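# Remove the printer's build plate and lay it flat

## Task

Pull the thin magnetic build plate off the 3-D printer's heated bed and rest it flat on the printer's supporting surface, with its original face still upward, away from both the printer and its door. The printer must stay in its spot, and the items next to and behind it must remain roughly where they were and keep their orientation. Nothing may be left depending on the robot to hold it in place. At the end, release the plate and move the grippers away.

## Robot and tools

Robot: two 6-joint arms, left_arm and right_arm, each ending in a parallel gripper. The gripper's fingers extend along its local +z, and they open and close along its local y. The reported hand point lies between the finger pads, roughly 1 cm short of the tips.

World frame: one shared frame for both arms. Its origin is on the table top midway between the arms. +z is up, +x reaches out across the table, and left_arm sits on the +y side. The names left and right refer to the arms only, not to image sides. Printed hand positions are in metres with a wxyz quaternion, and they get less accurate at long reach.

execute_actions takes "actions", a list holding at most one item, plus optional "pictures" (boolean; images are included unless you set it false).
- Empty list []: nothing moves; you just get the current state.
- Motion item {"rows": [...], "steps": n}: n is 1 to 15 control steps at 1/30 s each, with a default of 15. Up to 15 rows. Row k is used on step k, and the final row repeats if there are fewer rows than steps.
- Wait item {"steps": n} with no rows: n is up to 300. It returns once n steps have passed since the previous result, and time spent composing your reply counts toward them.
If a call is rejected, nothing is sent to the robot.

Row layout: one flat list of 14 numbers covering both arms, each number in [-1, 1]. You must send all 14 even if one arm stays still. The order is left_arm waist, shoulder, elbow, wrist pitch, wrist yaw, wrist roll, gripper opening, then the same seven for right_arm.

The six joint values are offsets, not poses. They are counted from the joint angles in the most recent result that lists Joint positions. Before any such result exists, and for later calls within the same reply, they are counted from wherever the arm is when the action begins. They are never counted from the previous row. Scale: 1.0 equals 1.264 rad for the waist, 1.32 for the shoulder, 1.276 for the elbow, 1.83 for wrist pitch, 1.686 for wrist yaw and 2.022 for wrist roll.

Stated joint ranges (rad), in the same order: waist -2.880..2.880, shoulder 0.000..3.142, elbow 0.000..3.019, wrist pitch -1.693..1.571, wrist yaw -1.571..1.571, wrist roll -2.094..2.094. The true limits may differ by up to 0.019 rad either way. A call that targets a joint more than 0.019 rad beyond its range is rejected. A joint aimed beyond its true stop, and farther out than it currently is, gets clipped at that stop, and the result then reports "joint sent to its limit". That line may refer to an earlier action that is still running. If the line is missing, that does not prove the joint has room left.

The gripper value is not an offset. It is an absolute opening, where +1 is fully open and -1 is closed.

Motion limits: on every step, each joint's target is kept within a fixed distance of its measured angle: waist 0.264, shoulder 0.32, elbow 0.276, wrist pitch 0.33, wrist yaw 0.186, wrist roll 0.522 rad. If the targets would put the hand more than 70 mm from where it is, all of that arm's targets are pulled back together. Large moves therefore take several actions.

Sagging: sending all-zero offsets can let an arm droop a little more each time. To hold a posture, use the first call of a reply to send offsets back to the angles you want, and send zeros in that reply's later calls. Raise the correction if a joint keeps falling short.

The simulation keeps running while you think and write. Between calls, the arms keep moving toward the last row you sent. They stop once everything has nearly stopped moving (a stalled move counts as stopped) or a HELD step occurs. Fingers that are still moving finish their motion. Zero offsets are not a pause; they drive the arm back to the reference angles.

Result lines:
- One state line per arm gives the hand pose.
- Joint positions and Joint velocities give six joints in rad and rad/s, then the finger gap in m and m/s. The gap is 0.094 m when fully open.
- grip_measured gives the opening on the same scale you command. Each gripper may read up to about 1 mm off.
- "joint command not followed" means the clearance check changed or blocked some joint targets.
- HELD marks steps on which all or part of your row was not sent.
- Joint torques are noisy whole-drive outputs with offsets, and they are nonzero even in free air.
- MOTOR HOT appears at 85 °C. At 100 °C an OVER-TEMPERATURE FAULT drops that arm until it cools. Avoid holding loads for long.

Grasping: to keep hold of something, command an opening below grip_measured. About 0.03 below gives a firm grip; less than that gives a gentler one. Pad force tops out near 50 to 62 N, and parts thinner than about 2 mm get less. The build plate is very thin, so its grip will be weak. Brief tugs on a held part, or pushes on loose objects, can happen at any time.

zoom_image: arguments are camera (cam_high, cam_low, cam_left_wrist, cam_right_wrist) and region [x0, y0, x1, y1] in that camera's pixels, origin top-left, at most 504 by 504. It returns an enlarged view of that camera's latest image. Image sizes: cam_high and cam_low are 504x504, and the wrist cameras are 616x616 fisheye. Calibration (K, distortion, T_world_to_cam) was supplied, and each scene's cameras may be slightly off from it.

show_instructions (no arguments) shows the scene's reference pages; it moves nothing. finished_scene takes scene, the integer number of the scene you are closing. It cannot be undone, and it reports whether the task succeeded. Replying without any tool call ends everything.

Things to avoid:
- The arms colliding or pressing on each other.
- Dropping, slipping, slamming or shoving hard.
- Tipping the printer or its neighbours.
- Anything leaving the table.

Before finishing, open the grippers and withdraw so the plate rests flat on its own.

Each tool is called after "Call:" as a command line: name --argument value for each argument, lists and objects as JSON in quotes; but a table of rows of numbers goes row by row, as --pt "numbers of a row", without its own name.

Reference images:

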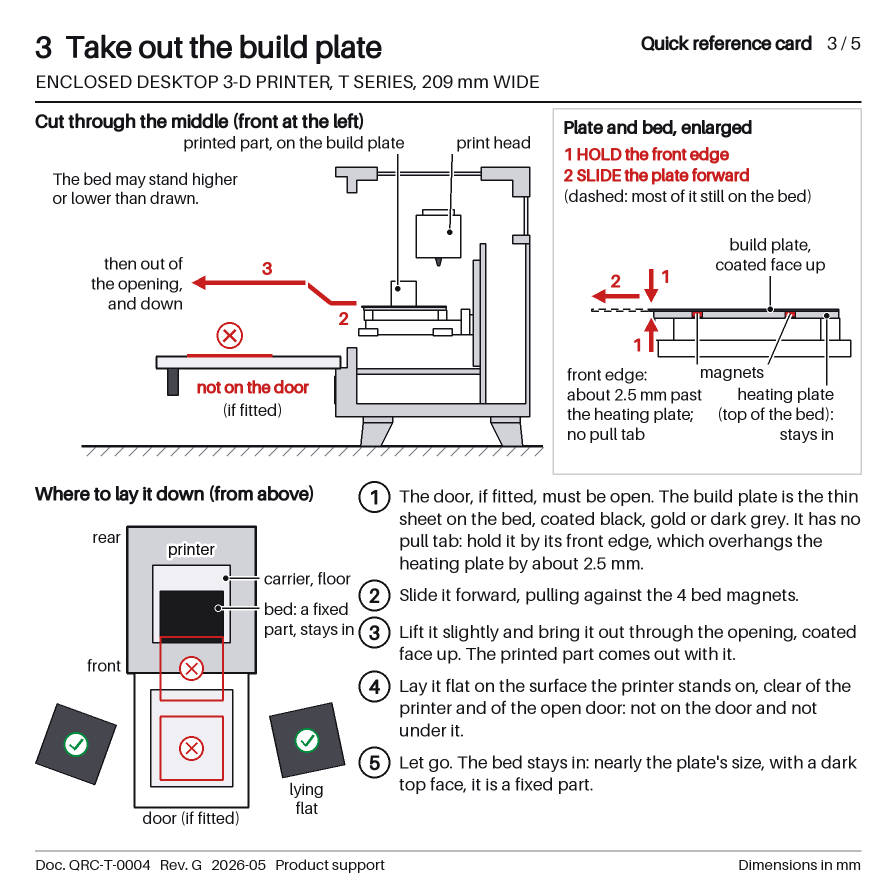

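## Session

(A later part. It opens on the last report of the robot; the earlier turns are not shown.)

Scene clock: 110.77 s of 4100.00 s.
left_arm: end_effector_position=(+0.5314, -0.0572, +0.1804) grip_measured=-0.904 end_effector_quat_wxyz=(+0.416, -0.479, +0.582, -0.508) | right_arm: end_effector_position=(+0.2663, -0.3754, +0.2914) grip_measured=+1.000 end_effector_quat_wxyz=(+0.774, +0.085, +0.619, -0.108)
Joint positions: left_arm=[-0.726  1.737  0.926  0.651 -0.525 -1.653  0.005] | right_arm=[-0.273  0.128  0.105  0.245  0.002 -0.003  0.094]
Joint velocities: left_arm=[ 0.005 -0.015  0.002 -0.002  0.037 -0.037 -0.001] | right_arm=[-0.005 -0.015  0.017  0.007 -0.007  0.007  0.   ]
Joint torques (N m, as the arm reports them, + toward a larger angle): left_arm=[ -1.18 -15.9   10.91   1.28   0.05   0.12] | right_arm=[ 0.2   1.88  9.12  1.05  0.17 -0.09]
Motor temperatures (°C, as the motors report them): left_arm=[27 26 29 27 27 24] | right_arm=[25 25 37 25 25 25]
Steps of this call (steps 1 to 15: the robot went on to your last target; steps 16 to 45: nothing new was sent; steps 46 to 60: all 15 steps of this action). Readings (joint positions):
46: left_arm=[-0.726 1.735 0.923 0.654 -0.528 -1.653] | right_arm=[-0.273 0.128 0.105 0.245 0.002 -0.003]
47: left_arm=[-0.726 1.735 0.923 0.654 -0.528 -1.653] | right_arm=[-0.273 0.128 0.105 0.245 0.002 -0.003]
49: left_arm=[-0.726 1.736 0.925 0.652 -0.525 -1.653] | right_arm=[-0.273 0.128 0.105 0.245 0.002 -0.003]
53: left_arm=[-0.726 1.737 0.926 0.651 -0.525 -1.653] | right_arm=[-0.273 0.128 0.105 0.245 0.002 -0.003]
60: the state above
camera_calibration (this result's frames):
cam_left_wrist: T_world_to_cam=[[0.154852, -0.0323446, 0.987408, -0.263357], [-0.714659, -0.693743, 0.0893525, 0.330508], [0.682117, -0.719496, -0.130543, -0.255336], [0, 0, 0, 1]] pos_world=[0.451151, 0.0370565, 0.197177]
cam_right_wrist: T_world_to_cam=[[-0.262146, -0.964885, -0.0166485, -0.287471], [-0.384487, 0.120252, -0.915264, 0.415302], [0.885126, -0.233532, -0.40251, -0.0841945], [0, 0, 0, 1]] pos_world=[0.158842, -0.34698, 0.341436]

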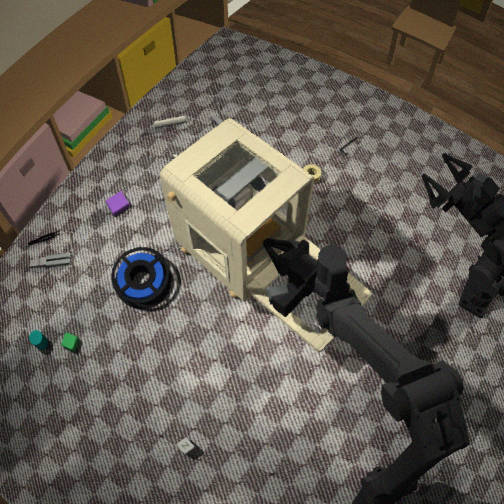

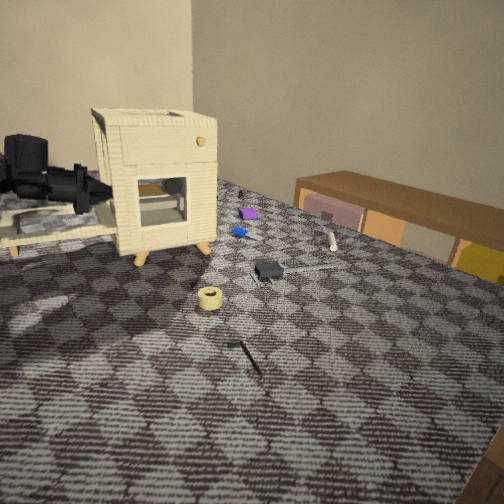

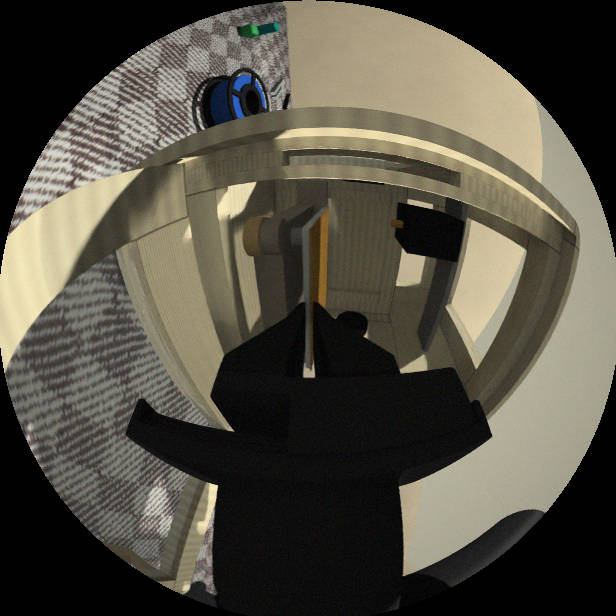

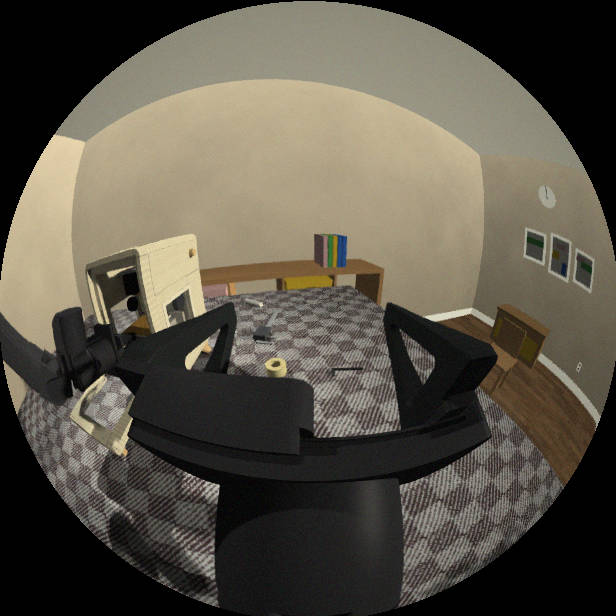

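Call:
execute_actions --actions '[{"rows":[[0.01,0.008,0.04,0,0,0,-0.93,0,0,0,0,0,0,1],[0.01,0.008,0.04,0,0,0,-0.95,0,0,0,0,0,0,1],[0.01,0.008,0.04,0,0,0,-0.97,0,0,0,0,0,0,1],[0.01,0.008,0.04,0,0,0,-1,0,0,0,0,0,0,1]],"steps":12}]' --pictures false

Call:
execute_actions --actions '[{"rows":[[0,0,0.025,0.004,0,0,-1,0,0,0,0,0,0,1],[-0.005,-0.008,0.012,0.008,0,0,-1,0,0,0,0,0,0,1],[-0.008,-0.016,0.002,0.01,-0.002,0,-1,0,0,0,0,0,0,1],[-0.01,-0.019,-0.004,0.011,-0.003,0,-1,0,0,0,0,0,0,1],[-0.012,-0.022,-0.008,0.011,-0.004,0,-1,0,0,0,0,0,0,1],[-0.014,-0.025,-0.012,0.012,-0.005,0,-1,0,0,0,0,0,0,1],[-0.016,-0.028,-0.016,0.012,-0.007,0,-1,0,0,0,0,0,0,1],[-0.018,-0.031,-0.02,0.013,-0.008,0,-1,0,0,0,0,0,0,1],[-0.019,-0.034,-0.024,0.014,-0.009,0,-1,0,0,0,0,0,0,1],[-0.021,-0.037,-0.028,0.014,-0.011,0,-1,0,0,0,0,0,0,1],[-0.023,-0.04,-0.032,0.015,-0.012,0,-1,0,0,0,0,0,0,1],[-0.025,-0.043,-0.036,0.015,-0.014,0,-1,0,0,0,0,0,0,1],[-0.026,-0.046,-0.04,0.016,-0.015,0,-1,0,0,0,0,0,0,1],[-0.028,-0.049,-0.044,0.017,-0.017,0,-1,0,0,0,0,0,0,1],[-0.029,-0.052,-0.048,0.017,-0.018,0,-1,0,0,0,0,0,0,1]]}]' --pictures false

Call:
execute_actions --actions '[{"steps":10}]'

Call:
zoom_image --camera "cam_left_wrist" --region '[240, 190, 380, 330]'

Scene clock: 114.97 s of 4100.00 s.
left_arm: end_effector_position=(+0.5315, -0.0570, +0.1805) grip_measured=-0.992 end_effector_quat_wxyz=(+0.417, -0.479, +0.582, -0.508) | right_arm: end_effector_position=(+0.2663, -0.3754, +0.2914) grip_measured=+1.000 end_effector_quat_wxyz=(+0.774, +0.085, +0.619, -0.108)
Joint positions: left_arm=[-0.726  1.737  0.926  0.651 -0.526 -1.653  0.   ] | right_arm=[-0.273  0.128  0.105  0.245  0.002 -0.003  0.094]
Joint velocities: left_arm=[-0.005 -0.015 -0.012 -0.007 -0.081  0.095  0.   ] | right_arm=[ 0.005 -0.005 -0.002  0.012  0.051  0.037  0.   ]
Joint torques (N m, as the arm reports them, + toward a larger angle): left_arm=[ -1.43 -16.49  10.45   1.54  -0.08   0.12] | right_arm=[ 0.19  1.85  9.13  1.04  0.17 -0.09]
Motor temperatures (°C, as the motors report them): left_arm=[27 26 29 27 27 24] | right_arm=[25 25 37 25 25 25]
Steps of this call (steps 1 to 15: the robot went on to your last target; steps 16 to 90: nothing new was sent; then 0.80 s passed at rest; steps 91 to 102: all 12 steps of this action). Readings (joint positions):
91: left_arm=[-0.726 1.737 0.926 0.651 -0.525 -1.653] | right_arm=[-0.273 0.128 0.105 0.245 0.002 -0.003]
92: left_arm=[-0.726 1.737 0.926 0.651 -0.525 -1.653] | right_arm=[-0.273 0.128 0.105 0.245 0.002 -0.003]
94: left_arm=[-0.726 1.737 0.926 0.651 -0.526 -1.653] | right_arm=[-0.273 0.128 0.105 0.245 0.002 -0.003]
98: left_arm=[-0.726 1.737 0.926 0.651 -0.526 -1.653] | right_arm=[-0.273 0.128 0.105 0.245 0.002 -0.003]
102: the state above

Scene clock: 115.47 s of 4100.00 s.
left_arm: end_effector_position=(+0.5139, -0.0496, +0.1809) grip_measured=-0.994 end_effector_quat_wxyz=(+0.420, -0.481, +0.581, -0.504) | right_arm: end_effector_position=(+0.2663, -0.3754, +0.2914) grip_measured=+1.000 end_effector_quat_wxyz=(+0.774, +0.085, +0.619, -0.108)
Joint positions: left_arm=[-0.742  1.7    0.876  0.662 -0.551 -1.653  0.   ] | right_arm=[-0.273  0.128  0.105  0.245  0.002 -0.003  0.094]
Joint velocities: left_arm=[-0.122 -0.161 -0.212  0.007 -0.11  -0.022 -0.001] | right_arm=[ 0.005 -0.005  0.007 -0.007  0.037  0.037  0.   ]
Joint torques (N m, as the arm reports them, + toward a larger angle): left_arm=[ -2.98 -18.75   6.74   2.42  -0.22   0.11] | right_arm=[ 0.21  1.83  9.14  1.05  0.17 -0.09]
Motor temperatures (°C, as the motors report them): left_arm=[27 26 29 27 27 24] | right_arm=[25 25 37 25 25 25]
Steps of this call (steps 1 to 15: all 15 steps of this action). Readings (joint positions):
1: left_arm=[-0.726 1.736 0.926 0.651 -0.526 -1.653] | right_arm=[-0.273 0.128 0.105 0.245 0.002 -0.003]
2: left_arm=[-0.727 1.735 0.926 0.651 -0.526 -1.653] | right_arm=[-0.273 0.128 0.105 0.245 0.002 -0.003]
4: left_arm=[-0.727 1.735 0.925 0.651 -0.528 -1.653] | right_arm=[-0.273 0.128 0.105 0.245 0.002 -0.003]
8: left_arm=[-0.727 1.734 0.922 0.655 -0.528 -1.653] | right_arm=[-0.273 0.128 0.105 0.245 0.002 -0.003]
15: the state above

Scene clock: 115.80 s of 4100.00 s.
left_arm: end_effector_position=(+0.5074, -0.0521, +0.1825) grip_measured=-0.994 end_effector_quat_wxyz=(+0.418, -0.478, +0.583, -0.507) | right_arm: end_effector_position=(+0.2663, -0.3754, +0.2914) grip_measured=+1.000 end_effector_quat_wxyz=(+0.774, +0.085, +0.619, -0.108)
Joint positions: left_arm=[-0.753  1.69   0.865  0.664 -0.553 -1.653  0.   ] | right_arm=[-0.273  0.128  0.105  0.245  0.002 -0.003  0.094]
Joint velocities: left_arm=[-0.005 -0.005 -0.022 -0.002 -0.081 -0.022  0.   ] | right_arm=[ 0.005  0.015 -0.002 -0.002  0.066  0.022  0.   ]
Joint torques (N m, as the arm reports them, + toward a larger angle): left_arm=[ -3.13 -18.4    6.63   2.32  -0.23   0.12] | right_arm=[ 0.3   1.92  9.13  1.07  0.18 -0.09]
Motor temperatures (°C, as the motors report them): left_arm=[27 26 29 27 27 24] | right_arm=[25 25 37 25 25 25]
Steps of this call (steps 1 to 10: the robot went on to your last target). Readings (joint positions):
1: left_arm=[-0.745 1.695 0.870 0.662 -0.552 -1.653] | right_arm=[-0.273 0.128 0.105 0.245 0.002 -0.003]
2: left_arm=[-0.748 1.692 0.866 0.662 -0.553 -1.653] | right_arm=[-0.273 0.128 0.105 0.245 0.002 -0.003]
4: left_arm=[-0.752 1.690 0.865 0.663 -0.553 -1.653] | right_arm=[-0.273 0.128 0.105 0.245 0.002 -0.003]
8: left_arm=[-0.753 1.690 0.865 0.664 -0.553 -1.653] | right_arm=[-0.273 0.128 0.105 0.245 0.002 -0.003]
10: the state above
camera_calibration (this result's frames):
cam_left_wrist: T_world_to_cam=[[0.152979, -0.0364558, 0.987557, -0.260786], [-0.713759, -0.695227, 0.0849013, 0.316976], [0.683481, -0.717866, -0.132376, -0.235202], [0, 0, 0, 1]] pos_world=[0.426895, 0.0420192, 0.199494]
cam_right_wrist: T_world_to_cam=[[-0.262146, -0.964885, -0.0166485, -0.287471], [-0.384487, 0.120252, -0.915264, 0.415302], [0.885126, -0.233532, -0.40251, -0.0841945], [0, 0, 0, 1]] pos_world=[0.158842, -0.34698, 0.341436]

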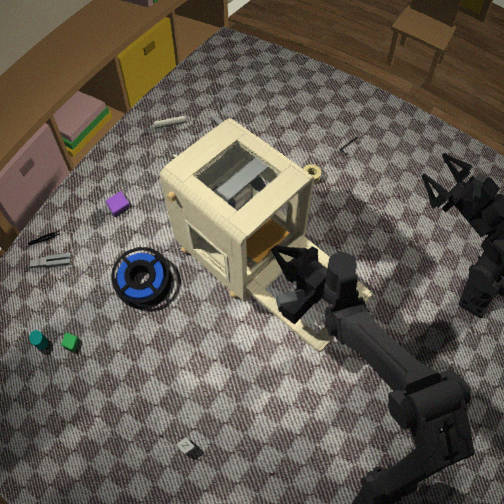

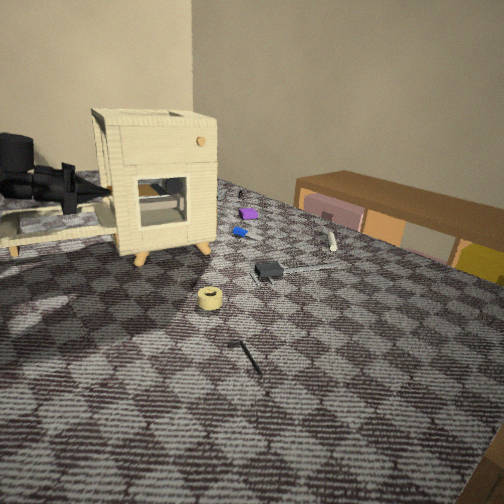

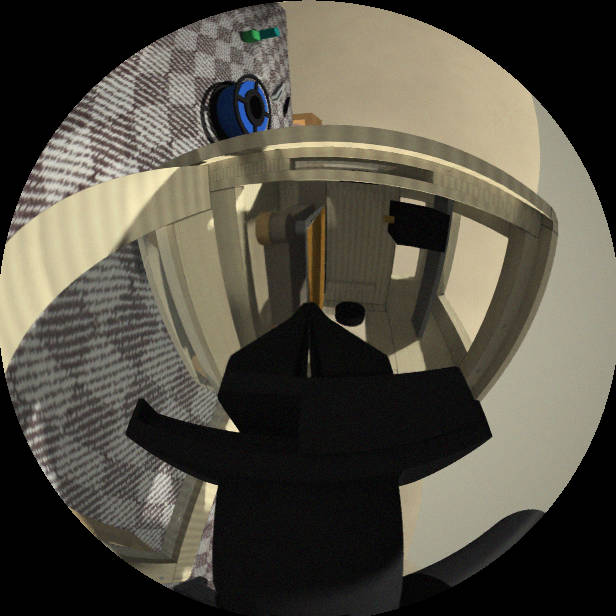

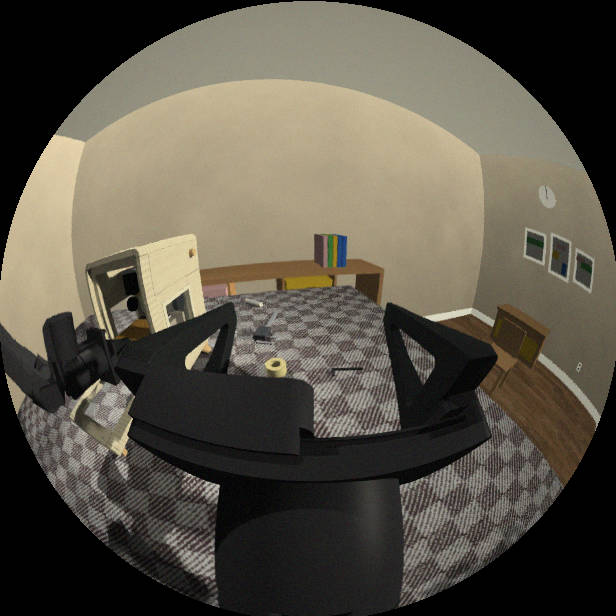

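Region (240, 190, 380, 330) of cam_left_wrist's 616x616 image, scaled by 3.600, with more detail than that image has.

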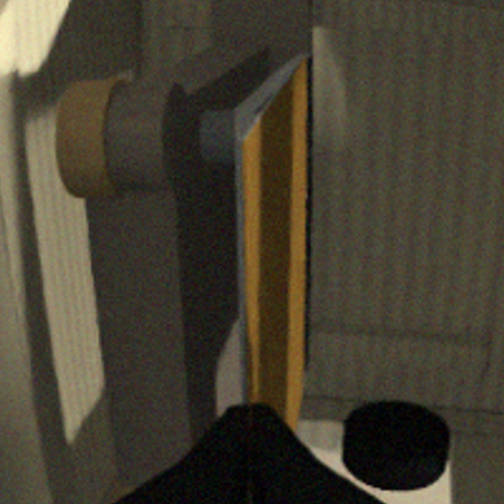

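Call:
execute_actions --actions '[{"rows":[[0,0,0.015,0,0,0,-0.9,0,0,0,0,0,0,1],[0,0,0.025,0,0,0,-0.8,0,0,0,0,0,0,1],[0.005,0,0.033,0,0,0,-0.72,0,0,0,0,0,0,1],[0.009,0.005,0.038,0,0.002,0,-0.72,0,0,0,0,0,0,1],[0.011,0.009,0.042,-0.002,0.004,0,-0.72,0,0,0,0,0,0,1],[0.013,0.012,0.046,-0.003,0.005,0,-0.72,0,0,0,0,0,0,1],[0.015,0.015,0.05,-0.004,0.007,0,-0.72,0,0,0,0,0,0,1],[0.017,0.018,0.054,-0.005,0.008,0,-0.72,0,0,0,0,0,0,1],[0.019,0.021,0.058,-0.006,0.009,0,-0.72,0,0,0,0,0,0,1],[0.021,0.024,0.062,-0.007,0.011,0,-0.72,0,0,0,0,0,0,1],[0.023,0.027,0.066,-0.008,0.012,0,-0.72,0,0,0,0,0,0,1],[0.025,0.029,0.07,-0.008,0.013,0,-0.72,0,0,0,0,0,0,1],[0.026,0.031,0.073,-0.008,0.014,0,-0.72,0,0,0,0,0,0,1]]}]' --pictures false

Call:
execute_actions --actions '[{"steps":10}]'

Call:
zoom_image --camera "cam_left_wrist" --region '[230, 200, 390, 380]'

Scene clock: 119.37 s of 4100.00 s.
left_arm: end_effector_position=(+0.5245, -0.0561, +0.1814) grip_measured=-0.722 end_effector_quat_wxyz=(+0.417, -0.479, +0.582, -0.508) | right_arm: end_effector_position=(+0.2663, -0.3754, +0.2914) grip_measured=+1.000 end_effector_quat_wxyz=(+0.774, +0.085, +0.619, -0.108)
Joint positions: left_arm=[-0.734  1.723  0.909  0.654 -0.533 -1.653  0.013] | right_arm=[-0.273  0.128  0.105  0.245  0.002 -0.003  0.094]
Joint velocities: left_arm=[ 0.083  0.063  0.066 -0.002  0.007  0.007  0.001] | right_arm=[-0.024 -0.015  0.007 -0.002  0.081  0.022  0.   ]
Joint torques (N m, as the arm reports them, + toward a larger angle): left_arm=[ -1.53 -16.68   9.93   1.32  -0.01   0.1 ] | right_arm=[ 0.29  1.86  9.11  1.04  0.17 -0.09]
Motor temperatures (°C, as the motors report them): left_arm=[27 26 29 27 27 24] | right_arm=[25 25 37 25 25 25]
Steps of this call (steps 1 to 30: the robot went on to your last target; steps 31 to 90: nothing new was sent; then 0.07 s passed at rest; steps 91 to 105: all 15 steps of this action). Readings (joint positions):
91: left_arm=[-0.753 1.690 0.865 0.664 -0.553 -1.653] | right_arm=[-0.273 0.128 0.105 0.245 0.002 -0.003]
92: left_arm=[-0.753 1.690 0.865 0.664 -0.553 -1.653] | right_arm=[-0.273 0.128 0.105 0.245 0.002 -0.003]
94: left_arm=[-0.753 1.690 0.865 0.664 -0.553 -1.653] | right_arm=[-0.273 0.128 0.105 0.245 0.002 -0.003]
98: left_arm=[-0.751 1.695 0.872 0.662 -0.545 -1.653] | right_arm=[-0.273 0.128 0.105 0.245 0.002 -0.003]
105: the state above

Scene clock: 119.70 s of 4100.00 s.
left_arm: end_effector_position=(+0.5262, -0.0545, +0.1806) grip_measured=-0.722 end_effector_quat_wxyz=(+0.418, -0.480, +0.582, -0.506) | right_arm: end_effector_position=(+0.2663, -0.3754, +0.2914) grip_measured=+1.000 end_effector_quat_wxyz=(+0.774, +0.085, +0.619, -0.108)
Joint positions: left_arm=[-0.73   1.725  0.91   0.654 -0.533 -1.653  0.013] | right_arm=[-0.273  0.128  0.105  0.245  0.002 -0.003  0.094]
Joint velocities: left_arm=[-0.005 -0.015 -0.027 -0.002 -0.037  0.066  0.   ] | right_arm=[-0.005 -0.005  0.007 -0.002 -0.022  0.066  0.   ]
Joint torques (N m, as the arm reports them, + toward a larger angle): left_arm=[ -1.58 -16.6   10.11   1.38  -0.01   0.12] | right_arm=[ 0.26  1.87  9.12  1.05  0.18 -0.09]
Motor temperatures (°C, as the motors report them): left_arm=[27 26 29 27 27 24] | right_arm=[25 25 37 25 25 25]
Steps of this call (steps 1 to 10: the robot went on to your last target). Readings (joint positions):
1: left_arm=[-0.732 1.724 0.910 0.654 -0.533 -1.653] | right_arm=[-0.273 0.128 0.105 0.245 0.002 -0.003]
2: left_arm=[-0.731 1.725 0.910 0.654 -0.533 -1.653] | right_arm=[-0.273 0.128 0.105 0.245 0.002 -0.003]
4: left_arm=[-0.730 1.725 0.910 0.654 -0.533 -1.653] | right_arm=[-0.273 0.128 0.105 0.245 0.002 -0.003]
8: left_arm=[-0.730 1.725 0.910 0.654 -0.533 -1.653] | right_arm=[-0.273 0.128 0.105 0.245 0.002 -0.003]
10: the state above
camera_calibration (this result's frames):
cam_left_wrist: T_world_to_cam=[[0.155231, -0.0337008, 0.987303, -0.262852], [-0.711794, -0.696838, 0.0881274, 0.327234], [0.68502, -0.716437, -0.132159, -0.250843], [0, 0, 0, 1]] pos_world=[0.445559, 0.0394574, 0.197525]
cam_right_wrist: T_world_to_cam=[[-0.262146, -0.964885, -0.0166485, -0.287471], [-0.384487, 0.120252, -0.915264, 0.415302], [0.885126, -0.233532, -0.40251, -0.0841945], [0, 0, 0, 1]] pos_world=[0.158842, -0.34698, 0.341436]

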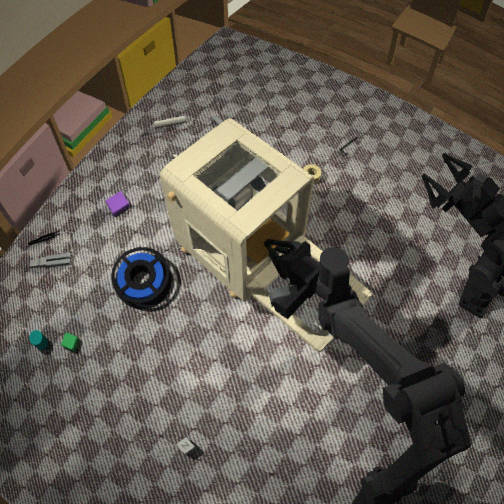

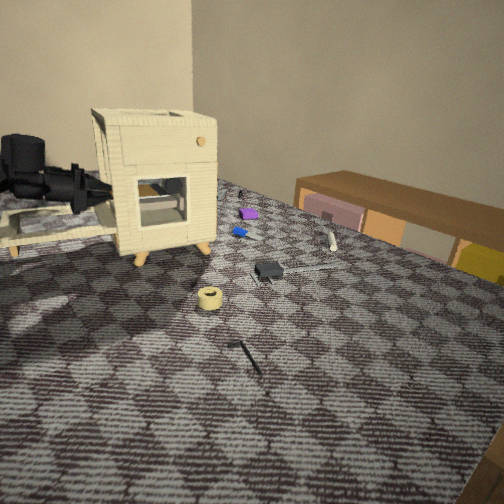

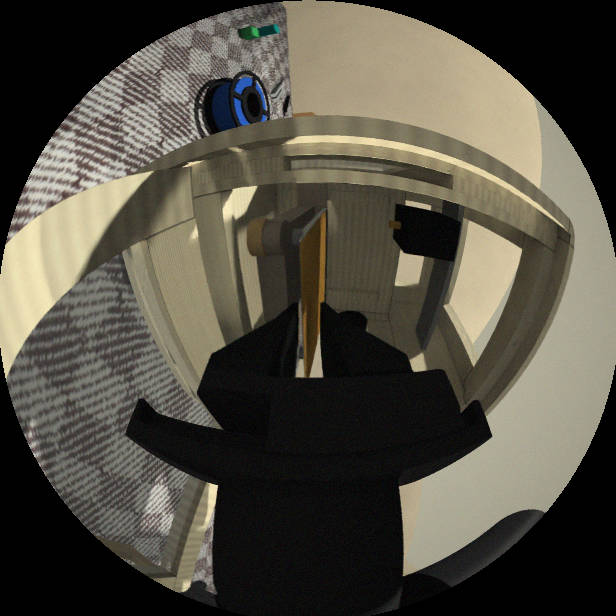

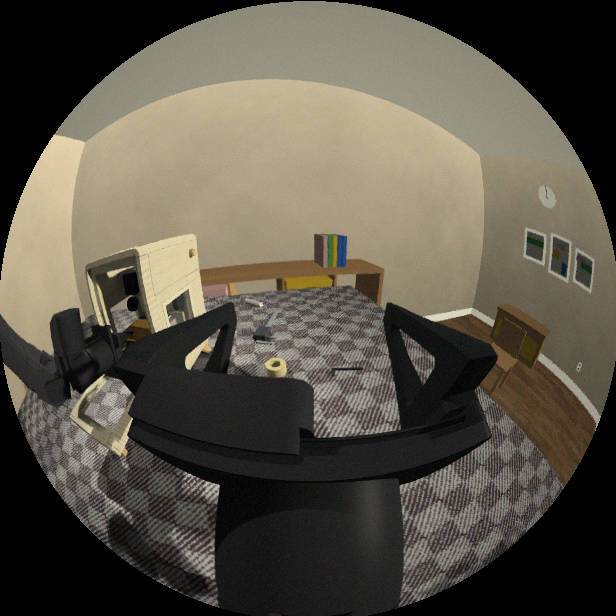

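Region (230, 200, 390, 380) of cam_left_wrist's 616x616 image, scaled by 2.800, with more detail than that image has.

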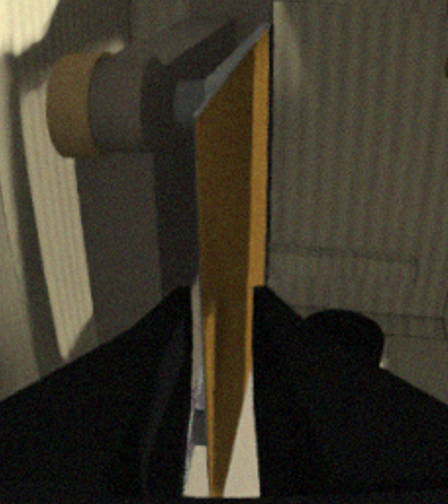

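Call:
execute_actions --actions '[{"rows":[[0,-0.01,0.025,0.008,0,0,-0.8,0,0,0,0,0,0,1],[0,-0.01,0.025,0.01,0,0,-0.85,0,0,0,0,0,0,1],[0,-0.01,0.025,0.013,0,0.008,-0.88,0,0,0,0,0,0,1],[0,-0.01,0.025,0.017,0,0.01,-0.9,0,0,0,0,0,0,1],[0,-0.01,0.025,0.021,0,0.012,-0.91,0,0,0,0,0,0,1],[0,-0.01,0.025,0.025,0,0.014,-0.92,0,0,0,0,0,0,1],[0,-0.01,0.025,0.029,0,0.016,-0.93,0,0,0,0,0,0,1],[0,-0.01,0.025,0.033,0,0.018,-0.94,0,0,0,0,0,0,1],[0,-0.01,0.025,0.037,0,0.02,-0.95,0,0,0,0,0,0,1],[0,-0.01,0.025,0.041,0,0.02,-0.96,0,0,0,0,0,0,1],[0,-0.01,0.025,0.044,0,0.02,-0.97,0,0,0,0,0,0,1],[0,-0.01,0.025,0.044,0,0.02,-0.98,0,0,0,0,0,0,1],[0,-0.01,0.025,0.044,0,0.02,-1,0,0,0,0,0,0,1]]}]' --pictures false

Call:
execute_actions --actions '[{"steps":10}]'

Scene clock: 122.87 s of 4100.00 s.
left_arm: end_effector_position=(+0.5275, -0.0556, +0.1934) grip_measured=-0.990 end_effector_quat_wxyz=(+0.427, -0.471, +0.568, -0.523) | right_arm: end_effector_position=(+0.2663, -0.3754, +0.2914) grip_measured=+1.000 end_effector_quat_wxyz=(+0.774, +0.085, +0.619, -0.108)
Joint positions: left_arm=[-0.73   1.725  0.91   0.712 -0.533 -1.631  0.   ] | right_arm=[-0.273  0.128  0.105  0.245  0.002 -0.003  0.094]
Joint velocities: left_arm=[-0.005 -0.005  0.002  0.017 -0.11   0.022 -0.002] | right_arm=[-0.005 -0.015  0.017 -0.032 -0.081 -0.022  0.   ]
Joint torques (N m, as the arm reports them, + toward a larger angle): left_arm=[ -2.49 -18.28   9.01   2.52  -0.09   0.24] | right_arm=[ 0.22  1.87  9.12  1.06  0.18 -0.09]
Motor temperatures (°C, as the motors report them): left_arm=[27 26 29 27 27 24] | right_arm=[25 25 37 25 25 25]
Steps of this call (steps 1 to 15: the robot went on to your last target; steps 16 to 80: nothing new was sent; steps 81 to 95: all 15 steps of this action). Readings (joint positions):
81: left_arm=[-0.730 1.725 0.910 0.654 -0.533 -1.653] | right_arm=[-0.273 0.128 0.105 0.245 0.002 -0.003]
82: left_arm=[-0.730 1.725 0.910 0.654 -0.533 -1.653] | right_arm=[-0.273 0.128 0.105 0.245 0.002 -0.003]
84: left_arm=[-0.730 1.725 0.910 0.657 -0.533 -1.652] | right_arm=[-0.273 0.128 0.105 0.245 0.002 -0.003]
88: left_arm=[-0.730 1.725 0.910 0.681 -0.533 -1.643] | right_arm=[-0.273 0.128 0.105 0.245 0.002 -0.003]
95: the state above

Scene clock: 123.20 s of 4100.00 s.
left_arm: end_effector_position=(+0.5275, -0.0556, +0.1934) grip_measured=-0.990 end_effector_quat_wxyz=(+0.428, -0.470, +0.569, -0.522) | right_arm: end_effector_position=(+0.2663, -0.3754, +0.2914) grip_measured=+1.000 end_effector_quat_wxyz=(+0.774, +0.085, +0.619, -0.108)
Joint positions: left_arm=[-0.73   1.725  0.91   0.712 -0.533 -1.627  0.   ] | right_arm=[-0.273  0.128  0.105  0.245  0.002 -0.003  0.094]
Joint velocities: left_arm=[ 0.005  0.005  0.007  0.002 -0.007 -0.037  0.001] | right_arm=[ 0.005  0.015 -0.007 -0.012 -0.007  0.007  0.   ]
Joint torques (N m, as the arm reports them, + toward a larger angle): left_arm=[ -2.37 -18.51   9.01   2.53  -0.11   0.24] | right_arm=[ 0.26  1.9   9.12  1.05  0.17 -0.09]
Motor temperatures (°C, as the motors report them): left_arm=[27 26 29 27 27 24] | right_arm=[25 25 37 25 25 25]
Steps of this call (steps 1 to 10: the robot went on to your last target). Readings (joint positions):
1: left_arm=[-0.730 1.725 0.910 0.712 -0.533 -1.630] | right_arm=[-0.273 0.128 0.105 0.245 0.002 -0.003]
2: left_arm=[-0.730 1.725 0.910 0.712 -0.533 -1.629] | right_arm=[-0.273 0.128 0.105 0.245 0.002 -0.003]
4: left_arm=[-0.730 1.725 0.910 0.712 -0.533 -1.628] | right_arm=[-0.273 0.128 0.105 0.245 0.002 -0.003]
8: left_arm=[-0.730 1.725 0.910 0.712 -0.533 -1.628] | right_arm=[-0.273 0.128 0.105 0.245 0.002 -0.003]
10: the state above
camera_calibration (this result's frames):
cam_left_wrist: T_world_to_cam=[[0.107229, -0.0202034, 0.994029, -0.250998], [-0.717471, -0.693707, 0.0632965, 0.334187], [0.688286, -0.719974, -0.0888809, -0.261133], [0, 0, 0, 1]] pos_world=[0.446417, 0.0387477, 0.205137]
cam_right_wrist: T_world_to_cam=[[-0.262146, -0.964885, -0.0166485, -0.287471], [-0.384487, 0.120252, -0.915264, 0.415302], [0.885126, -0.233532, -0.40251, -0.0841945], [0, 0, 0, 1]] pos_world=[0.158842, -0.34698, 0.341436]

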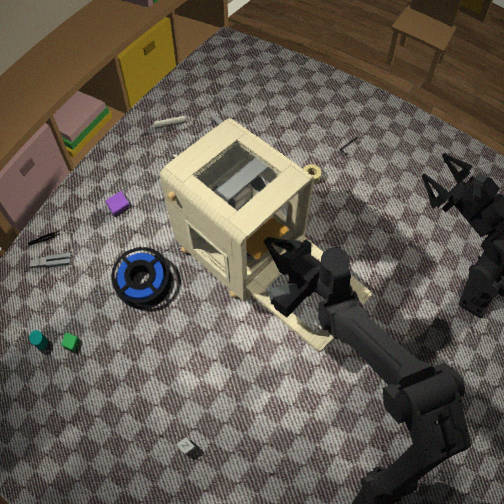

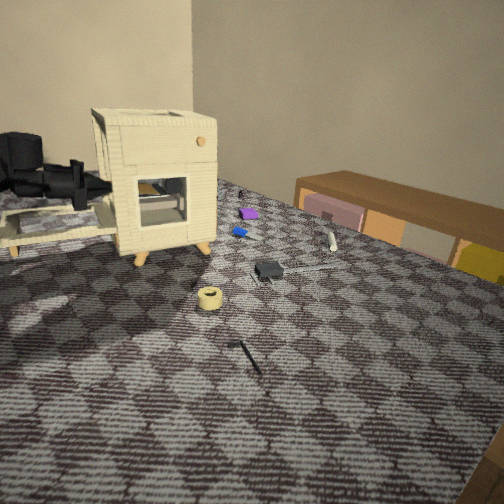

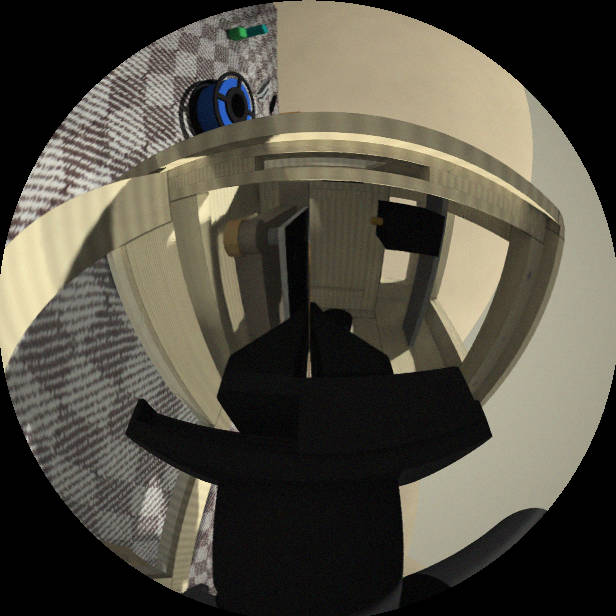

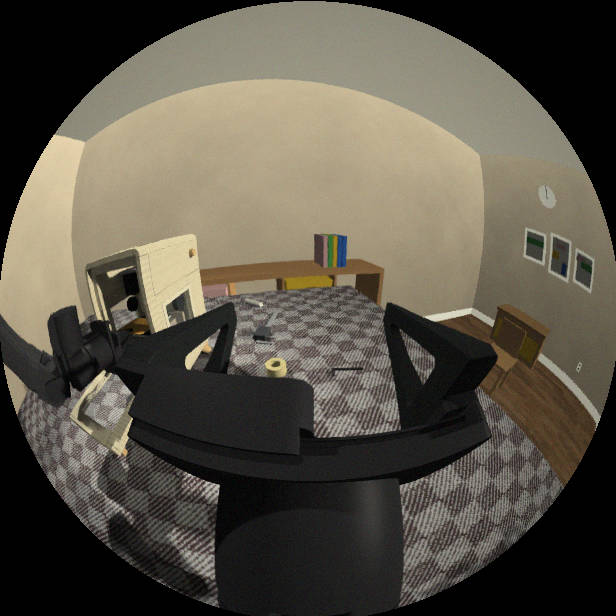

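Call:
execute_actions --actions '[{"rows":[[-0.004,-0.02,0.01,0.008,0,0,-1,0,0,0,0,0,0,1],[-0.008,-0.028,0,0.008,-0.002,0,-1,0,0,0,0,0,0,1],[-0.012,-0.036,-0.008,0.008,-0.005,0,-1,0,0,0,0,0,0,1],[-0.017,-0.045,-0.018,0.008,-0.008,0,-1,0,0,0,0,0,0,1],[-0.022,-0.054,-0.028,0.008,-0.012,0,-1,0,0,0,0,0,0,1],[-0.027,-0.063,-0.039,0.008,-0.016,0,-1,0,0,0,0,0,0,1],[-0.032,-0.072,-0.049,0.008,-0.02,0,-1,0,0,0,0,0,0,1],[-0.038,-0.081,-0.06,0.008,-0.024,0,-1,0,0,0,0,0,0,1],[-0.043,-0.09,-0.07,0.008,-0.028,0,-1,0,0,0,0,0,0,1],[-0.049,-0.099,-0.081,0.008,-0.033,0,-1,0,0,0,0,0,0,1],[-0.055,-0.108,-0.091,0.008,-0.037,0,-1,0,0,0,0,0,0,1],[-0.061,-0.117,-0.102,0.008,-0.042,0,-1,0,0,0,0,0,0,1],[-0.067,-0.126,-0.112,0.008,-0.047,0,-1,0,0,0,0,0,0,1],[-0.073,-0.135,-0.123,0.008,-0.052,0,-1,0,0,0,0,0,0,1],[-0.078,-0.144,-0.133,0.008,-0.056,0,-1,0,0,0,0,0,0,1]]}]' --pictures false

Call:
execute_actions --actions '[{"steps":10}]' --pictures false

Call:
execute_actions --actions '[{"rows":[[-0.006,-0.02,0,0.005,0,0,-1,0,0,0,0,0,0,1],[-0.011,-0.028,-0.006,0.005,-0.004,0,-1,0,0,0,0,0,0,1],[-0.017,-0.036,-0.014,0.005,-0.008,0,-1,0,0,0,0,0,0,1],[-0.023,-0.045,-0.023,0.005,-0.013,0,-1,0,0,0,0,0,0,1],[-0.029,-0.054,-0.032,0.005,-0.018,0,-1,0,0,0,0,0,0,1],[-0.035,-0.063,-0.041,0.005,-0.023,0,-1,0,0,0,0,0,0,1],[-0.042,-0.072,-0.05,0.005,-0.028,0,-1,0,0,0,0,0,0,1],[-0.049,-0.081,-0.059,0.005,-0.033,0,-1,0,0,0,0,0,0,1],[-0.056,-0.09,-0.068,0.005,-0.038,0,-1,0,0,0,0,0,0,1],[-0.063,-0.099,-0.077,0.005,-0.043,0,-1,0,0,0,0,0,0,1],[-0.07,-0.108,-0.086,0.005,-0.049,0,-1,0,0,0,0,0,0,1],[-0.077,-0.117,-0.095,0.005,-0.054,0,-1,0,0,0,0,0,0,1],[-0.084,-0.126,-0.104,0.005,-0.06,0,-1,0,0,0,0,0,0,1],[-0.091,-0.135,-0.112,0.005,-0.065,0,-1,0,0,0,0,0,0,1],[-0.097,-0.144,-0.12,0.005,-0.07,0,-1,0,0,0,0,0,0,1]]}]' --pictures false

Call:
execute_actions --actions '[{"steps":12}]'

Scene clock: 129.67 s of 4100.00 s.
left_arm: end_effector_position=(+0.4650, -0.0407, +0.2087) grip_measured=-0.990 end_effector_quat_wxyz=(+0.433, -0.469, +0.567, -0.520) | right_arm: end_effector_position=(+0.2663, -0.3754, +0.2914) grip_measured=+1.000 end_effector_quat_wxyz=(+0.774, +0.085, +0.619, -0.108)
Joint positions: left_arm=[-0.805  1.578  0.764  0.712 -0.617 -1.627  0.   ] | right_arm=[-0.273  0.128  0.105  0.245  0.002 -0.003  0.094]
Joint velocities: left_arm=[-0.298 -0.386 -0.354 -0.002 -0.11  -0.051  0.   ] | right_arm=[-0.024  0.015 -0.022 -0.007 -0.051  0.037  0.   ]
Joint torques (N m, as the arm reports them, + toward a larger angle): left_arm=[ -2.94 -16.44   6.53   2.15  -0.22   0.12] | right_arm=[ 0.25  1.89  9.13  1.06  0.17 -0.09]
Motor temperatures (°C, as the motors report them): left_arm=[27 26 29 27 27 24] | right_arm=[25 25 37 25 25 25]
Steps of this call (steps 1 to 15: the robot went on to your last target; steps 16 to 90: nothing new was sent; then 2.97 s passed at rest; steps 91 to 105: all 15 steps of this action). Readings (joint positions):
91: left_arm=[-0.730 1.725 0.910 0.712 -0.533 -1.627] | right_arm=[-0.273 0.128 0.105 0.245 0.002 -0.003]
92: left_arm=[-0.730 1.725 0.910 0.712 -0.533 -1.627] | right_arm=[-0.273 0.128 0.105 0.245 0.002 -0.003]
94: left_arm=[-0.731 1.719 0.905 0.712 -0.538 -1.627] | right_arm=[-0.273 0.128 0.105 0.245 0.002 -0.003]
98: left_arm=[-0.745 1.677 0.857 0.712 -0.564 -1.627] | right_arm=[-0.273 0.128 0.105 0.245 0.002 -0.003]
105: the state above

Scene clock: 130.00 s of 4100.00 s.
left_arm: end_effector_position=(+0.4516, -0.0414, +0.2128) grip_measured=-0.990 end_effector_quat_wxyz=(+0.430, -0.465, +0.569, -0.525) | right_arm: end_effector_position=(+0.2663, -0.3754, +0.2914) grip_measured=+1.000 end_effector_quat_wxyz=(+0.774, +0.085, +0.619, -0.108)
Joint positions: left_arm=[-0.825  1.548  0.738  0.712 -0.624 -1.627  0.   ] | right_arm=[-0.273  0.128  0.105  0.245  0.002 -0.003  0.094]
Joint velocities: left_arm=[-0.015  0.005  0.007 -0.007 -0.095 -0.022  0.   ] | right_arm=[-0.005 -0.005 -0.017 -0.002  0.007  0.022  0.   ]
Joint torques (N m, as the arm reports them, + toward a larger angle): left_arm=[ -2.67 -15.24   6.86   2.11  -0.21   0.11] | right_arm=[ 0.25  1.87  9.12  1.04  0.17 -0.09]
Motor temperatures (°C, as the motors report them): left_arm=[27 26 29 27 27 24] | right_arm=[25 25 37 25 25 25]
Steps of this call (steps 1 to 10: the robot went on to your last target). Readings (joint positions):
1: left_arm=[-0.813 1.566 0.752 0.712 -0.621 -1.627] | right_arm=[-0.273 0.128 0.105 0.245 0.002 -0.003]
2: left_arm=[-0.819 1.557 0.744 0.712 -0.623 -1.627] | right_arm=[-0.273 0.128 0.105 0.245 0.002 -0.003]
4: left_arm=[-0.825 1.549 0.738 0.712 -0.623 -1.627] | right_arm=[-0.273 0.128 0.105 0.245 0.002 -0.003]
8: left_arm=[-0.825 1.548 0.738 0.712 -0.624 -1.627] | right_arm=[-0.273 0.128 0.105 0.245 0.002 -0.003]
10: the state above

Scene clock: 130.50 s of 4100.00 s.
left_arm: end_effector_position=(+0.3883, -0.0241, +0.2257) grip_measured=-0.990 end_effector_quat_wxyz=(+0.436, -0.464, +0.562, -0.529) | right_arm: end_effector_position=(+0.2663, -0.3754, +0.2914) grip_measured=+1.000 end_effector_quat_wxyz=(+0.774, +0.085, +0.619, -0.108)
Joint positions: left_arm=[-0.923  1.398  0.603  0.712 -0.73  -1.627  0.   ] | right_arm=[-0.273  0.128  0.105  0.245  0.002 -0.003  0.094]
Joint velocities: left_arm=[-0.278 -0.386 -0.291 -0.012 -0.227 -0.051  0.   ] | right_arm=[-0.015  0.005 -0.012 -0.002 -0.007  0.007  0.   ]
Joint torques (N m, as the arm reports them, + toward a larger angle): left_arm=[ -3.08 -12.86   6.69   1.81  -0.19   0.12] | right_arm=[ 0.24  1.89  9.11  1.06  0.17 -0.09]
Motor temperatures (°C, as the motors report them): left_arm=[27 26 29 27 27 24] | right_arm=[25 25 37 25 25 25]
Steps of this call (steps 1 to 15: all 15 steps of this action). Readings (joint positions):
1: left_arm=[-0.825 1.548 0.738 0.712 -0.624 -1.627] | right_arm=[-0.273 0.128 0.105 0.245 0.002 -0.003]
2: left_arm=[-0.825 1.548 0.737 0.712 -0.625 -1.627] | right_arm=[-0.273 0.128 0.105 0.245 0.002 -0.003]
4: left_arm=[-0.827 1.540 0.728 0.712 -0.635 -1.627] | right_arm=[-0.273 0.128 0.105 0.245 0.002 -0.003]
8: left_arm=[-0.851 1.495 0.682 0.712 -0.669 -1.627] | right_arm=[-0.273 0.128 0.105 0.245 0.002 -0.003]
15: the state above

Scene clock: 130.90 s of 4100.00 s.
left_arm: end_effector_position=(+0.3776, -0.0226, +0.2295) grip_measured=-0.990 end_effector_quat_wxyz=(+0.433, -0.461, +0.561, -0.534) | right_arm: end_effector_position=(+0.2663, -0.3754, +0.2914) grip_measured=+1.000 end_effector_quat_wxyz=(+0.774, +0.085, +0.619, -0.108)
Joint positions: left_arm=[-0.941  1.37   0.583  0.712 -0.738 -1.627  0.   ] | right_arm=[-0.273  0.128  0.105  0.245  0.002 -0.003  0.094]
Joint velocities: left_arm=[-0.005 -0.015 -0.007 -0.012 -0.022  0.022 -0.   ] | right_arm=[-0.015 -0.005 -0.012  0.022 -0.007 -0.007  0.   ]
Joint torques (N m, as the arm reports them, + toward a larger angle): left_arm=[ -2.75 -11.77   6.97   1.85  -0.22   0.11] | right_arm=[ 0.23  1.83  9.14  1.04  0.17 -0.09]
Motor temperatures (°C, as the motors report them): left_arm=[27 26 29 27 27 24] | right_arm=[25 25 37 25 25 25]
Steps of this call (steps 1 to 12: the robot went on to your last target). Readings (joint positions):
1: left_arm=[-0.931 1.387 0.594 0.712 -0.735 -1.627] | right_arm=[-0.273 0.128 0.105 0.245 0.002 -0.003]
2: left_arm=[-0.937 1.378 0.587 0.712 -0.737 -1.627] | right_arm=[-0.273 0.128 0.105 0.245 0.002 -0.003]
4: left_arm=[-0.941 1.370 0.583 0.712 -0.738 -1.627] | right_arm=[-0.273 0.128 0.105 0.245 0.002 -0.003]
8: left_arm=[-0.941 1.370 0.583 0.712 -0.738 -1.627] | right_arm=[-0.273 0.128 0.105 0.245 0.002 -0.003]
12: the state above
camera_calibration (this result's frames):
cam_left_wrist: T_world_to_cam=[[0.0751252, -0.0128501, 0.997091, -0.258482], [-0.723737, -0.688564, 0.0456555, 0.253798], [0.685974, -0.725062, -0.0610286, -0.136625], [0, 0, 0, 1]] pos_world=[0.296823, 0.0723736, 0.237805]
cam_right_wrist: T_world_to_cam=[[-0.262146, -0.964885, -0.0166485, -0.287471], [-0.384487, 0.120252, -0.915264, 0.415302], [0.885126, -0.233532, -0.40251, -0.0841945], [0, 0, 0, 1]] pos_world=[0.158842, -0.34698, 0.341436]

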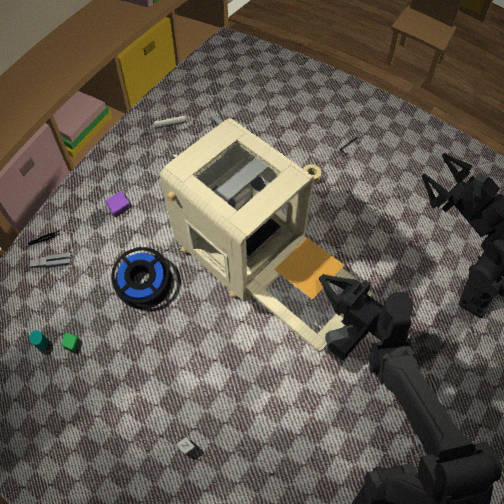

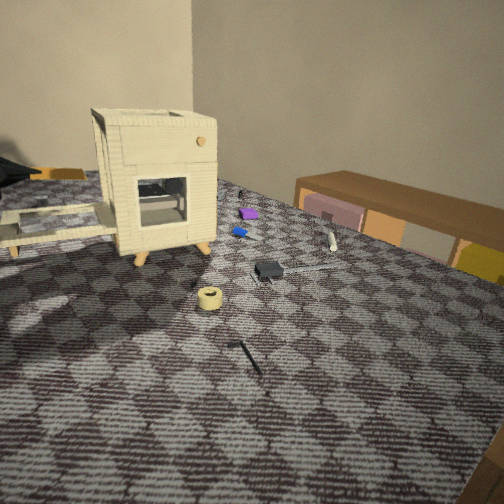

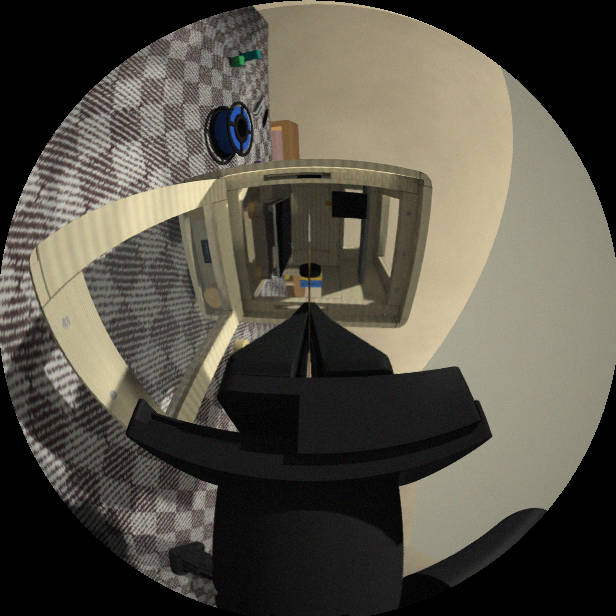

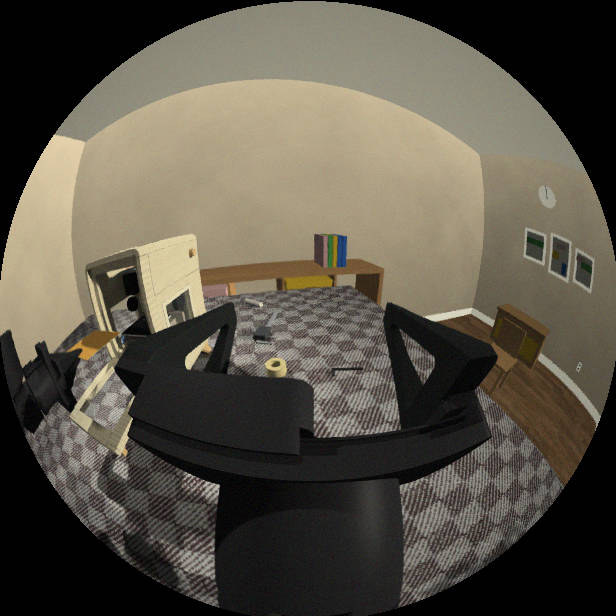

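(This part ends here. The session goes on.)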